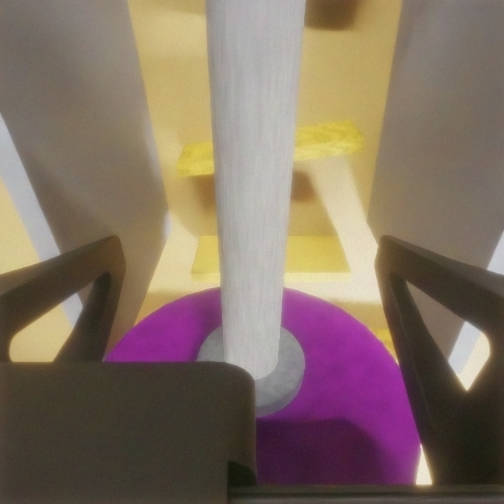

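Request:
execute_actions(actions=[{"arm2":{"joints":{"joint2_rad":1.425}}}], cameras=[])

Request:
execute_actions(actions=[{"arm2":{"joints":{"gripper_m":0}}}], cameras=[])

Request:
execute_actions(actions=[{"arm2":{"joints":{"joint2_rad":1.37,"joint3_rad":1.245}},"arm1":{"joints":{"joint2_rad":1.32,"joint3_rad":1.13}},"arm4":{"joints":{"joint2_rad":1.97,"joint3_rad":2.01}}}], cameras=["arm2_cam_wrist"])

Scene clock: 78.30 s.
Motor temperatures (°C, as the motors report them): arm1=[24 26 34 21 23 23] | arm2=[25 26 30 25 24 25] | arm3=[25 25 30 23 25 22] | arm4=[25 25 30 24 25 25]
arm1.joint_positions: joint1_rad=-0.304 joint2_rad=+1.328 joint3_rad=+1.111 joint4_rad=-1.342 joint5_rad=+0.014 joint6_rad=-1.876 gripper_m=+0.023
arm1.joint_status: not commanded
arm1.hand: x=-0.7528 y=-0.0037 z=+0.9980 quat_wxyz=(+0.014, +0.000, -1.000, +0.006) (m; scene frame)
arm2.joint_positions: joint1_rad=-0.396 joint2_rad=+1.416 joint3_rad=+1.162 joint4_rad=-1.342 joint5_rad=-0.002 joint6_rad=-1.983 gripper_m=+0.094
arm2.joint_status: all done
arm2.hand: x=-0.4835 y=+0.0124 z=+0.9941 quat_wxyz=(+0.014, +1.000, +0.002, -0.007) (m; scene frame)
arm3.joint_positions: joint1_rad=-0.363 joint2_rad=+0.393 joint3_rad=+1.005 joint4_rad=-1.641 joint5_rad=-0.004 joint6_rad=-1.983 gripper_m=+0.093
arm3.joint_status: not commanded
arm3.hand: x=+0.5885 y=+0.2240 z=+1.1100 quat_wxyz=(+0.107, +0.006, -0.963, +0.247) (m; scene frame)
arm4.joint_positions: joint1_rad=+0.977 joint2_rad=+2.008 joint3_rad=+1.959 joint4_rad=-1.496 joint5_rad=+0.001 joint6_rad=-0.614 gripper_m=+0.024
arm4.joint_status: not commanded
arm4.on_its_own: joint3_rad reads +1.959 and still pushes toward +2.050 since a time_out
arm4.hand: x=+0.1279 y=+0.0180 z=+1.0092 quat_wxyz=(-0.007, +1.000, -0.003, -0.015) (m; scene frame)
pictures: none
No camera images: the call's "cameras" was empty. Leave "cameras" out to get every camera's image.

Scene clock: 79.03 s.
Motor temperatures (°C, as the motors report them): arm1=[24 26 34 21 23 23] | arm2=[25 26 30 25 24 25] | arm3=[25 25 30 23 25 22] | arm4=[25 25 30 24 25 25]
arm1.joint_positions: joint1_rad=-0.304 joint2_rad=+1.328 joint3_rad=+1.111 joint4_rad=-1.343 joint5_rad=+0.014 joint6_rad=-1.876 gripper_m=+0.023
arm1.joint_status: not commanded
arm1.hand: x=-0.7527 y=-0.0035 z=+0.9980 quat_wxyz=(+0.014, +0.000, -1.000, +0.006) (m; scene frame)
arm2.joint_positions: joint1_rad=-0.396 joint2_rad=+1.416 joint3_rad=+1.162 joint4_rad=-1.342 joint5_rad=-0.001 joint6_rad=-1.982 gripper_m=+0.024
arm2.joint_status: gripper_m off_target (ended at +0.024, target +0.000)
arm2.hand: x=-0.4834 y=+0.0124 z=+0.9941 quat_wxyz=(+0.014, +1.000, +0.002, -0.006) (m; scene frame)
arm3.joint_positions: joint1_rad=-0.363 joint2_rad=+0.393 joint3_rad=+1.005 joint4_rad=-1.641 joint5_rad=-0.004 joint6_rad=-1.983 gripper_m=+0.093
arm3.joint_status: not commanded
arm3.hand: x=+0.5885 y=+0.2240 z=+1.1100 quat_wxyz=(+0.107, +0.006, -0.963, +0.247) (m; scene frame)
arm4.joint_positions: joint1_rad=+0.977 joint2_rad=+2.008 joint3_rad=+1.959 joint4_rad=-1.496 joint5_rad=+0.001 joint6_rad=-0.614 gripper_m=+0.024
arm4.joint_status: not commanded
arm4.on_its_own: joint3_rad reads +1.959 and still pushes toward +2.050 since a time_out
arm4.hand: x=+0.1279 y=+0.0181 z=+1.0092 quat_wxyz=(-0.007, +1.000, -0.003, -0.014) (m; scene frame)
pictures: none
No camera images: the call's "cameras" was empty. Leave "cameras" out to get every camera's image.

Scene clock: 79.67 s.
Motor temperatures (°C, as the motors report them): arm1=[24 26 34 21 23 23] | arm2=[25 26 30 25 24 25] | arm3=[25 25 30 23 25 22] | arm4=[25 25 30 24 25 25]
arm1.joint_positions: joint1_rad=-0.304 joint2_rad=+1.329 joint3_rad=+1.111 joint4_rad=-1.343 joint5_rad=+0.014 joint6_rad=-1.876 gripper_m=+0.023
arm1.joint_status: all done
arm1.hand: x=-0.7527 y=-0.0036 z=+0.9974 quat_wxyz=(+0.014, +0.000, -1.000, +0.005) (m; scene frame)
arm2.joint_positions: joint1_rad=-0.396 joint2_rad=+1.412 joint3_rad=+1.162 joint4_rad=-1.341 joint5_rad=-0.001 joint6_rad=-1.982 gripper_m=+0.024
arm2.joint_status: all done
arm2.hand: x=-0.4833 y=+0.0125 z=+0.9956 quat_wxyz=(+0.011, +1.000, +0.002, -0.005) (m; scene frame)
arm3.joint_positions: joint1_rad=-0.363 joint2_rad=+0.393 joint3_rad=+1.005 joint4_rad=-1.641 joint5_rad=-0.004 joint6_rad=-1.983 gripper_m=+0.093
arm3.joint_status: not commanded
arm3.hand: x=+0.5885 y=+0.2240 z=+1.1100 quat_wxyz=(+0.107, +0.006, -0.963, +0.247) (m; scene frame)
arm4.joint_positions: joint1_rad=+0.977 joint2_rad=+2.008 joint3_rad=+1.959 joint4_rad=-1.496 joint5_rad=+0.001 joint6_rad=-0.614 gripper_m=+0.024
arm4.joint_status: all done
arm4.hand: x=+0.1279 y=+0.0181 z=+1.0092 quat_wxyz=(-0.007, +1.000, -0.003, -0.014) (m; scene frame)
pictures: arm2_cam_wrist
camera_calibration (this result's frames):
arm2_cam_wrist: T_world_to_cam=[[-0.00359355, 0.999659, -0.0258663, 0.0137041], [0.813062, 0.0179795, 0.581899, -0.179121], [0.582165, -0.0189398, -0.81285, 1.21697], [0, 0, 0, 1]] pos_world=[-0.562791, 0.0125702, 1.0938]
Images, in order (width x height): arm2_cam_wrist 504x504.

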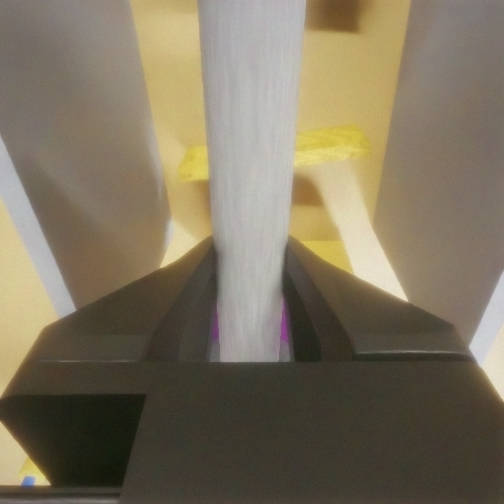

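Request:
execute_actions(actions=[{"arm1":{"joints":{"gripper_m":0.093}}}], cameras=["arm1_cam_wrist"])

Request:
execute_actions(actions=[{"arm1":{"joints":{"joint2_rad":0.48}}}], cameras=[])

Request:
execute_actions(actions=[{"arm1":{"joints":{"joint1_rad":0.965,"joint4_rad":-1.6,"joint6_rad":-0.615}}}], cameras=["cam_high"])

Scene clock: 81.17 s.
Motor temperatures (°C, as the motors report them): arm1=[24 26 34 21 23 23] | arm2=[25 26 30 25 24 25] | arm3=[25 25 30 23 25 22] | arm4=[25 25 30 24 25 25]
arm1.joint_positions: joint1_rad=-0.304 joint2_rad=+1.329 joint3_rad=+1.111 joint4_rad=-1.343 joint5_rad=+0.003 joint6_rad=-1.880 gripper_m=+0.093
arm1.joint_status: all done
arm1.hand: x=-0.7509 y=-0.0041 z=+0.9974 quat_wxyz=(+0.008, +0.002, -1.000, +0.007) (m; scene frame)
arm2.joint_positions: joint1_rad=-0.396 joint2_rad=+1.412 joint3_rad=+1.162 joint4_rad=-1.339 joint5_rad=-0.001 joint6_rad=-1.982 gripper_m=+0.024
arm2.joint_status: not commanded
arm2.hand: x=-0.4832 y=+0.0128 z=+0.9956 quat_wxyz=(+0.011, +1.000, +0.002, -0.005) (m; scene frame)
arm3.joint_positions: joint1_rad=-0.363 joint2_rad=+0.393 joint3_rad=+1.005 joint4_rad=-1.641 joint5_rad=-0.004 joint6_rad=-1.983 gripper_m=+0.093
arm3.joint_status: not commanded
arm3.hand: x=+0.5885 y=+0.2240 z=+1.1100 quat_wxyz=(+0.107, +0.006, -0.963, +0.247) (m; scene frame)
arm4.joint_positions: joint1_rad=+0.977 joint2_rad=+2.008 joint3_rad=+1.959 joint4_rad=-1.496 joint5_rad=+0.001 joint6_rad=-0.614 gripper_m=+0.024
arm4.joint_status: not commanded
arm4.hand: x=+0.1279 y=+0.0181 z=+1.0092 quat_wxyz=(-0.007, +1.000, -0.003, -0.014) (m; scene frame)
pictures: arm1_cam_wrist
camera_calibration (this result's frames):
arm1_cam_wrist: T_world_to_cam=[[0.00821319, -0.999566, 0.0282815, -0.0298201], [-0.80389, 0.0102206, 0.59469, -1.19532], [-0.594721, -0.0276195, -0.803458, 0.480357], [0, 0, 0, 1]] pos_world=[-0.67498, -0.00432304, 1.09763]
Images, in order (width x height): arm1_cam_wrist 504x504.

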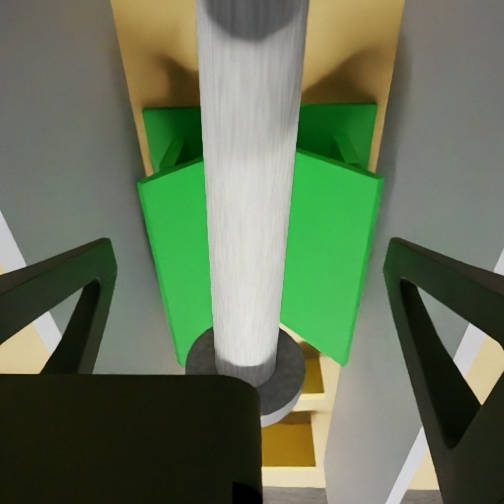

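Scene clock: 82.57 s.
Motor temperatures (°C, as the motors report them): arm1=[24 25 34 21 23 23] | arm2=[25 26 31 25 24 25] | arm3=[25 25 29 23 25 22] | arm4=[25 25 30 24 25 25]
arm1.joint_positions: joint1_rad=-0.304 joint2_rad=+0.476 joint3_rad=+1.111 joint4_rad=-1.343 joint5_rad=+0.003 joint6_rad=-1.880 gripper_m=+0.093
arm1.joint_status: all done
arm1.hand: x=-0.6997 y=+0.1515 z=+1.2413 quat_wxyz=(+0.133, +0.003, -0.907, +0.401) (m; scene frame)
arm2.joint_positions: joint1_rad=-0.396 joint2_rad=+1.412 joint3_rad=+1.162 joint4_rad=-1.339 joint5_rad=-0.001 joint6_rad=-1.982 gripper_m=+0.024
arm2.joint_status: not commanded
arm2.hand: x=-0.4832 y=+0.0128 z=+0.9956 quat_wxyz=(+0.011, +1.000, +0.002, -0.005) (m; scene frame)
arm3.joint_positions: joint1_rad=-0.363 joint2_rad=+0.393 joint3_rad=+1.005 joint4_rad=-1.641 joint5_rad=-0.004 joint6_rad=-1.983 gripper_m=+0.093
arm3.joint_status: not commanded
arm3.hand: x=+0.5885 y=+0.2240 z=+1.1100 quat_wxyz=(+0.107, +0.006, -0.963, +0.247) (m; scene frame)
arm4.joint_positions: joint1_rad=+0.977 joint2_rad=+2.008 joint3_rad=+1.959 joint4_rad=-1.496 joint5_rad=+0.001 joint6_rad=-0.614 gripper_m=+0.024
arm4.joint_status: not commanded
arm4.hand: x=+0.1279 y=+0.0181 z=+1.0092 quat_wxyz=(-0.007, +1.000, -0.003, -0.014) (m; scene frame)
pictures: none
No camera images: the call's "cameras" was empty. Leave "cameras" out to get every camera's image.

Scene clock: 84.60 s.
Motor temperatures (°C, as the motors report them): arm1=[24 25 33 21 23 23] | arm2=[25 26 31 25 24 25] | arm3=[25 25 29 23 25 22] | arm4=[25 25 30 24 25 25]
arm1.joint_positions: joint1_rad=+0.955 joint2_rad=+0.476 joint3_rad=+1.111 joint4_rad=-1.591 joint5_rad=+0.001 joint6_rad=-0.626 gripper_m=+0.093
arm1.joint_status: all done
arm1.hand: x=-0.5011 y=+0.2556 z=+1.1978 quat_wxyz=(-0.241, +0.006, -0.954, +0.179) (m; scene frame)
arm2.joint_positions: joint1_rad=-0.396 joint2_rad=+1.412 joint3_rad=+1.162 joint4_rad=-1.339 joint5_rad=-0.001 joint6_rad=-1.982 gripper_m=+0.024
arm2.joint_status: not commanded
arm2.hand: x=-0.4832 y=+0.0128 z=+0.9956 quat_wxyz=(+0.011, +1.000, +0.002, -0.005) (m; scene frame)
arm3.joint_positions: joint1_rad=-0.363 joint2_rad=+0.393 joint3_rad=+1.005 joint4_rad=-1.641 joint5_rad=-0.004 joint6_rad=-1.983 gripper_m=+0.093
arm3.joint_status: not commanded
arm3.hand: x=+0.5885 y=+0.2240 z=+1.1100 quat_wxyz=(+0.107, +0.006, -0.963, +0.247) (m; scene frame)
arm4.joint_positions: joint1_rad=+0.977 joint2_rad=+2.008 joint3_rad=+1.959 joint4_rad=-1.496 joint5_rad=+0.001 joint6_rad=-0.614 gripper_m=+0.024
arm4.joint_status: not commanded
arm4.hand: x=+0.1279 y=+0.0181 z=+1.0092 quat_wxyz=(-0.007, +1.000, -0.003, -0.014) (m; scene frame)
pictures: cam_high
Images, in order (width x height): cam_high 504x504.

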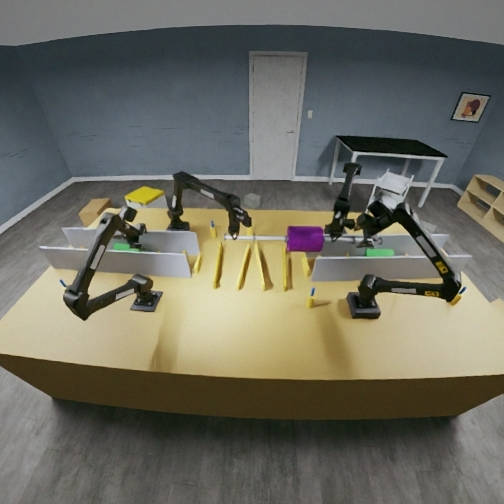

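Request:
execute_actions(actions=[{"arm1":{"joints":{"joint2_rad":1.76,"joint3_rad":1.90,"joint4_rad":-1.49}}}], cameras=["arm1_cam_wrist"])

Scene clock: 87.23 s.
Motor temperatures (°C, as the motors report them): arm1=[24 25 33 21 23 23] | arm2=[25 26 32 25 24 25] | arm3=[25 25 29 23 25 22] | arm4=[25 25 30 24 25 25]
arm1.joint_positions: joint1_rad=+0.955 joint2_rad=+1.793 joint3_rad=+1.848 joint4_rad=-1.496 joint5_rad=+0.001 joint6_rad=-0.625 gripper_m=+0.093
arm1.joint_status: all done
arm1.hand: x=-0.1607 y=+0.0126 z=+1.0671 quat_wxyz=(-0.047, +0.004, -0.998, +0.041) (m; scene frame)
arm2.joint_positions: joint1_rad=-0.396 joint2_rad=+1.412 joint3_rad=+1.162 joint4_rad=-1.339 joint5_rad=-0.001 joint6_rad=-1.982 gripper_m=+0.024
arm2.joint_status: not commanded
arm2.hand: x=-0.4832 y=+0.0128 z=+0.9956 quat_wxyz=(+0.011, +1.000, +0.002, -0.005) (m; scene frame)
arm3.joint_positions: joint1_rad=-0.363 joint2_rad=+0.393 joint3_rad=+1.005 joint4_rad=-1.641 joint5_rad=-0.004 joint6_rad=-1.983 gripper_m=+0.093
arm3.joint_status: not commanded
arm3.hand: x=+0.5885 y=+0.2240 z=+1.1100 quat_wxyz=(+0.107, +0.006, -0.963, +0.247) (m; scene frame)
arm4.joint_positions: joint1_rad=+0.977 joint2_rad=+2.008 joint3_rad=+1.959 joint4_rad=-1.496 joint5_rad=+0.001 joint6_rad=-0.614 gripper_m=+0.024
arm4.joint_status: not commanded
arm4.hand: x=+0.1279 y=+0.0181 z=+1.0092 quat_wxyz=(-0.007, +1.000, -0.003, -0.014) (m; scene frame)
pictures: arm1_cam_wrist
camera_calibration (this result's frames):
arm1_cam_wrist: T_world_to_cam=[[0.00733205, -0.995298, 0.0965787, -0.0929693], [-0.865122, 0.042124, 0.49979, -0.671384], [-0.501509, -0.0872168, -0.860745, 0.964737], [0, 0, 0, 1]] pos_world=[-0.0963232, 0.0198905, 1.17492]
Images, in order (width x height): arm1_cam_wrist 504x504.

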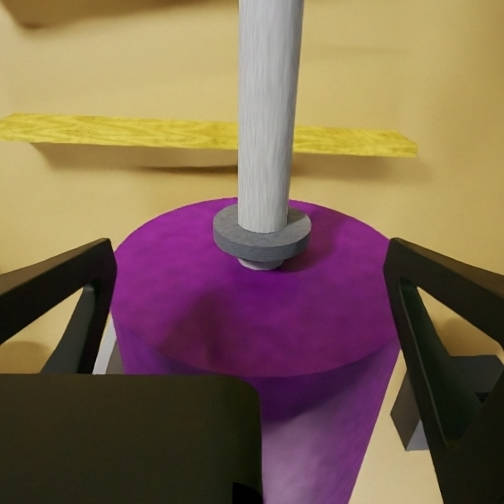

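Request:
execute_actions(actions=[{"arm1":{"joints":{"joint1_rad":0.979,"joint2_rad":1.86,"joint3_rad":1.985,"joint4_rad":-1.535,"joint6_rad":-0.60}}}], cameras=[])

Request:
execute_actions(actions=[{"arm1":{"joints":{"joint2_rad":1.968}}}], cameras=["arm1_cam_wrist"])

Scene clock: 89.17 s.
Motor temperatures (°C, as the motors report them): arm1=[24 25 33 21 23 23] | arm2=[25 26 33 25 24 25] | arm3=[25 25 29 23 25 22] | arm4=[25 25 30 24 25 25]
arm1.joint_positions: joint1_rad=+0.970 joint2_rad=+1.849 joint3_rad=+1.938 joint4_rad=-1.524 joint5_rad=+0.001 joint6_rad=-0.610 gripper_m=+0.093
arm1.joint_status: all done
arm1.hand: x=-0.1394 y=+0.0080 z=+1.0708 quat_wxyz=(-0.050, +0.004, -0.998, +0.041) (m; scene frame)
arm2.joint_positions: joint1_rad=-0.396 joint2_rad=+1.412 joint3_rad=+1.162 joint4_rad=-1.339 joint5_rad=-0.001 joint6_rad=-1.982 gripper_m=+0.024
arm2.joint_status: not commanded
arm2.hand: x=-0.4832 y=+0.0128 z=+0.9956 quat_wxyz=(+0.011, +1.000, +0.002, -0.005) (m; scene frame)
arm3.joint_positions: joint1_rad=-0.363 joint2_rad=+0.393 joint3_rad=+1.005 joint4_rad=-1.641 joint5_rad=-0.004 joint6_rad=-1.983 gripper_m=+0.093
arm3.joint_status: not commanded
arm3.hand: x=+0.5885 y=+0.2240 z=+1.1100 quat_wxyz=(+0.107, +0.006, -0.963, +0.247) (m; scene frame)
arm4.joint_positions: joint1_rad=+0.977 joint2_rad=+2.008 joint3_rad=+1.959 joint4_rad=-1.496 joint5_rad=+0.001 joint6_rad=-0.614 gripper_m=+0.024
arm4.joint_status: not commanded
arm4.hand: x=+0.1279 y=+0.0181 z=+1.0092 quat_wxyz=(-0.007, +1.000, -0.003, -0.014) (m; scene frame)
pictures: none
No camera images: the call's "cameras" was empty. Leave "cameras" out to get every camera's image.

Scene clock: 90.43 s.
Motor temperatures (°C, as the motors report them): arm1=[24 25 33 21 23 23] | arm2=[25 26 33 25 24 25] | arm3=[25 25 29 23 25 22] | arm4=[25 25 30 24 25 25]
arm1.joint_positions: joint1_rad=+0.970 joint2_rad=+1.984 joint3_rad=+1.943 joint4_rad=-1.525 joint5_rad=+0.001 joint6_rad=-0.610 gripper_m=+0.093
arm1.joint_status: all done
arm1.hand: x=-0.1285 y=-0.0004 z=+0.9933 quat_wxyz=(+0.004, +0.004, -1.000, +0.004) (m; scene frame)
arm2.joint_positions: joint1_rad=-0.396 joint2_rad=+1.412 joint3_rad=+1.162 joint4_rad=-1.339 joint5_rad=-0.001 joint6_rad=-1.982 gripper_m=+0.024
arm2.joint_status: not commanded
arm2.hand: x=-0.4832 y=+0.0128 z=+0.9956 quat_wxyz=(+0.011, +1.000, +0.002, -0.005) (m; scene frame)
arm3.joint_positions: joint1_rad=-0.363 joint2_rad=+0.393 joint3_rad=+1.005 joint4_rad=-1.641 joint5_rad=-0.004 joint6_rad=-1.983 gripper_m=+0.093
arm3.joint_status: not commanded
arm3.hand: x=+0.5885 y=+0.2240 z=+1.1100 quat_wxyz=(+0.107, +0.006, -0.963, +0.247) (m; scene frame)
arm4.joint_positions: joint1_rad=+0.977 joint2_rad=+2.008 joint3_rad=+1.959 joint4_rad=-1.496 joint5_rad=+0.001 joint6_rad=-0.614 gripper_m=+0.024
arm4.joint_status: not commanded
arm4.hand: x=+0.1279 y=+0.0181 z=+1.0092 quat_wxyz=(-0.007, +1.000, -0.003, -0.014) (m; scene frame)
pictures: arm1_cam_wrist
camera_calibration (this result's frames):
arm1_cam_wrist: T_world_to_cam=[[0.0118126, -0.99966, 0.0232659, -0.0255945], [-0.809584, 0.00409496, 0.58699, -0.685676], [-0.586885, -0.0257696, -0.80926, 0.854118], [0, 0, 0, 1]] pos_world=[-0.0535409, -0.000767731, 1.09428]
Images, in order (width x height): arm1_cam_wrist 504x504.

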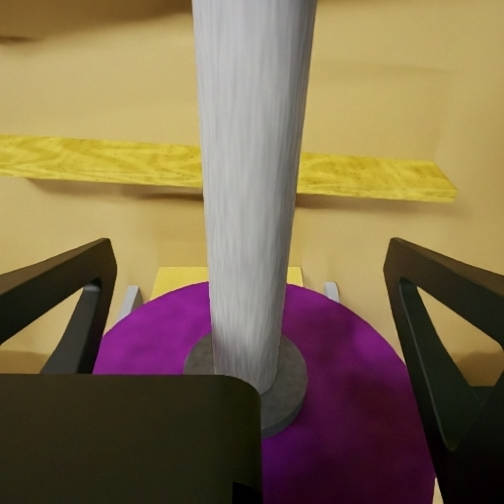

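Request:
execute_actions(actions=[{"arm1":{"joints":{"gripper_m":0}}}], cameras=[])

Request:
execute_actions(actions=[{"arm2":{"joints":{"joint2_rad":1.38,"joint3_rad":1.22}},"arm1":{"joints":{"joint2_rad":1.92,"joint3_rad":2.01}},"arm4":{"joints":{"joint2_rad":2.0,"joint3_rad":1.98}}}], cameras=[])

Request:
execute_actions(actions=[{"arm4":{"joints":{"gripper_m":0.093}}}], cameras=[])

Request:
execute_actions(actions=[{"arm4":{"joints":{"joint2_rad":1.75}}}], cameras=["cam_high"])

Scene clock: 92.00 s.
Motor temperatures (°C, as the motors report them): arm1=[24 25 33 21 23 23] | arm2=[25 26 33 25 24 25] | arm3=[25 25 29 23 25 22] | arm4=[25 25 30 24 25 25]
arm1.joint_positions: joint1_rad=+0.970 joint2_rad=+1.984 joint3_rad=+1.943 joint4_rad=-1.527 joint5_rad=-0.002 joint6_rad=-0.605 gripper_m=+0.023
arm1.joint_status: gripper_m off_target (ended at +0.023, target +0.000)
arm1.hand: x=-0.1286 y=+0.0005 z=+0.9933 quat_wxyz=(+0.004, +0.002, -1.000, +0.002) (m; scene frame)
arm2.joint_positions: joint1_rad=-0.396 joint2_rad=+1.412 joint3_rad=+1.162 joint4_rad=-1.339 joint5_rad=-0.001 joint6_rad=-1.981 gripper_m=+0.024
arm2.joint_status: not commanded
arm2.hand: x=-0.4832 y=+0.0130 z=+0.9956 quat_wxyz=(+0.010, +1.000, +0.002, -0.005) (m; scene frame)
arm3.joint_positions: joint1_rad=-0.363 joint2_rad=+0.393 joint3_rad=+1.005 joint4_rad=-1.641 joint5_rad=-0.004 joint6_rad=-1.983 gripper_m=+0.093
arm3.joint_status: not commanded
arm3.hand: x=+0.5885 y=+0.2240 z=+1.1100 quat_wxyz=(+0.107, +0.006, -0.963, +0.247) (m; scene frame)
arm4.joint_positions: joint1_rad=+0.977 joint2_rad=+2.008 joint3_rad=+1.959 joint4_rad=-1.497 joint5_rad=+0.001 joint6_rad=-0.614 gripper_m=+0.024
arm4.joint_status: not commanded
arm4.hand: x=+0.1280 y=+0.0179 z=+1.0092 quat_wxyz=(-0.006, +1.000, -0.003, -0.014) (m; scene frame)
pictures: none
No camera images: the call's "cameras" was empty. Leave "cameras" out to get every camera's image.

Scene clock: 92.53 s.
Motor temperatures (°C, as the motors report them): arm1=[24 26 33 21 23 23] | arm2=[25 26 33 25 24 25] | arm3=[25 25 29 23 25 22] | arm4=[25 25 30 24 25 25]
arm1.joint_positions: joint1_rad=+0.970 joint2_rad=+1.983 joint3_rad=+1.944 joint4_rad=-1.527 joint5_rad=-0.002 joint6_rad=-0.605 gripper_m=+0.023
arm1.joint_status: all done
arm1.hand: x=-0.1285 y=+0.0004 z=+0.9941 quat_wxyz=(+0.003, +0.002, -1.000, +0.003) (m; scene frame)
arm2.joint_positions: joint1_rad=-0.396 joint2_rad=+1.412 joint3_rad=+1.162 joint4_rad=-1.339 joint5_rad=-0.001 joint6_rad=-1.981 gripper_m=+0.024
arm2.joint_status: all done
arm2.hand: x=-0.4832 y=+0.0130 z=+0.9956 quat_wxyz=(+0.010, +1.000, +0.002, -0.005) (m; scene frame)
arm3.joint_positions: joint1_rad=-0.363 joint2_rad=+0.393 joint3_rad=+1.005 joint4_rad=-1.641 joint5_rad=-0.004 joint6_rad=-1.983 gripper_m=+0.093
arm3.joint_status: not commanded
arm3.hand: x=+0.5885 y=+0.2240 z=+1.1100 quat_wxyz=(+0.107, +0.006, -0.963, +0.247) (m; scene frame)
arm4.joint_positions: joint1_rad=+0.977 joint2_rad=+2.008 joint3_rad=+1.959 joint4_rad=-1.497 joint5_rad=+0.001 joint6_rad=-0.614 gripper_m=+0.024
arm4.joint_status: all done
arm4.hand: x=+0.1280 y=+0.0179 z=+1.0092 quat_wxyz=(-0.006, +1.000, -0.003, -0.014) (m; scene frame)
pictures: none
No camera images: the call's "cameras" was empty. Leave "cameras" out to get every camera's image.

Scene clock: 93.23 s.
Motor temperatures (°C, as the motors report them): arm1=[24 26 33 21 23 23] | arm2=[25 26 33 25 24 25] | arm3=[25 25 29 23 25 22] | arm4=[25 25 30 24 25 25]
arm1.joint_positions: joint1_rad=+0.970 joint2_rad=+1.983 joint3_rad=+1.944 joint4_rad=-1.527 joint5_rad=-0.002 joint6_rad=-0.605 gripper_m=+0.023
arm1.joint_status: not commanded
arm1.hand: x=-0.1283 y=+0.0006 z=+0.9941 quat_wxyz=(+0.003, +0.002, -1.000, +0.003) (m; scene frame)
arm2.joint_positions: joint1_rad=-0.396 joint2_rad=+1.412 joint3_rad=+1.162 joint4_rad=-1.339 joint5_rad=-0.002 joint6_rad=-1.981 gripper_m=+0.024
arm2.joint_status: not commanded
arm2.hand: x=-0.4833 y=+0.0130 z=+0.9956 quat_wxyz=(+0.010, +1.000, +0.002, -0.005) (m; scene frame)
arm3.joint_positions: joint1_rad=-0.363 joint2_rad=+0.393 joint3_rad=+1.005 joint4_rad=-1.641 joint5_rad=-0.004 joint6_rad=-1.983 gripper_m=+0.093
arm3.joint_status: not commanded
arm3.hand: x=+0.5885 y=+0.2240 z=+1.1100 quat_wxyz=(+0.107, +0.006, -0.963, +0.247) (m; scene frame)
arm4.joint_positions: joint1_rad=+0.977 joint2_rad=+2.008 joint3_rad=+1.959 joint4_rad=-1.497 joint5_rad=+0.001 joint6_rad=-0.614 gripper_m=+0.093
arm4.joint_status: all done
arm4.hand: x=+0.1280 y=+0.0179 z=+1.0092 quat_wxyz=(-0.006, +1.000, -0.003, -0.014) (m; scene frame)
pictures: none
No camera images: the call's "cameras" was empty. Leave "cameras" out to get every camera's image.

Scene clock: 94.67 s.
Motor temperatures (°C, as the motors report them): arm1=[24 26 34 21 23 23] | arm2=[25 27 33 25 24 25] | arm3=[25 25 29 23 25 22] | arm4=[25 25 30 24 25 25]
arm1.joint_positions: joint1_rad=+0.970 joint2_rad=+1.983 joint3_rad=+1.944 joint4_rad=-1.527 joint5_rad=-0.002 joint6_rad=-0.605 gripper_m=+0.023
arm1.joint_status: not commanded
arm1.hand: x=-0.1283 y=+0.0006 z=+0.9941 quat_wxyz=(+0.003, +0.002, -1.000, +0.003) (m; scene frame)
arm2.joint_positions: joint1_rad=-0.396 joint2_rad=+1.412 joint3_rad=+1.162 joint4_rad=-1.339 joint5_rad=-0.002 joint6_rad=-1.981 gripper_m=+0.024
arm2.joint_status: not commanded
arm2.hand: x=-0.4833 y=+0.0130 z=+0.9956 quat_wxyz=(+0.010, +1.000, +0.002, -0.005) (m; scene frame)
arm3.joint_positions: joint1_rad=-0.363 joint2_rad=+0.393 joint3_rad=+1.005 joint4_rad=-1.641 joint5_rad=-0.004 joint6_rad=-1.983 gripper_m=+0.093
arm3.joint_status: not commanded
arm3.hand: x=+0.5885 y=+0.2240 z=+1.1100 quat_wxyz=(+0.107, +0.006, -0.963, +0.247) (m; scene frame)
arm4.joint_positions: joint1_rad=+0.977 joint2_rad=+1.754 joint3_rad=+1.959 joint4_rad=-1.497 joint5_rad=+0.001 joint6_rad=-0.614 gripper_m=+0.093
arm4.joint_status: all done
arm4.hand: x=+0.1555 y=-0.0004 z=+1.1609 quat_wxyz=(-0.080, +0.990, -0.003, -0.118) (m; scene frame)
pictures: cam_high
Images, in order (width x height): cam_high 504x504.

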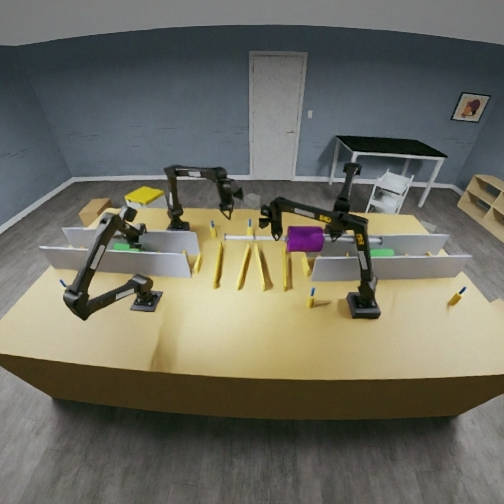

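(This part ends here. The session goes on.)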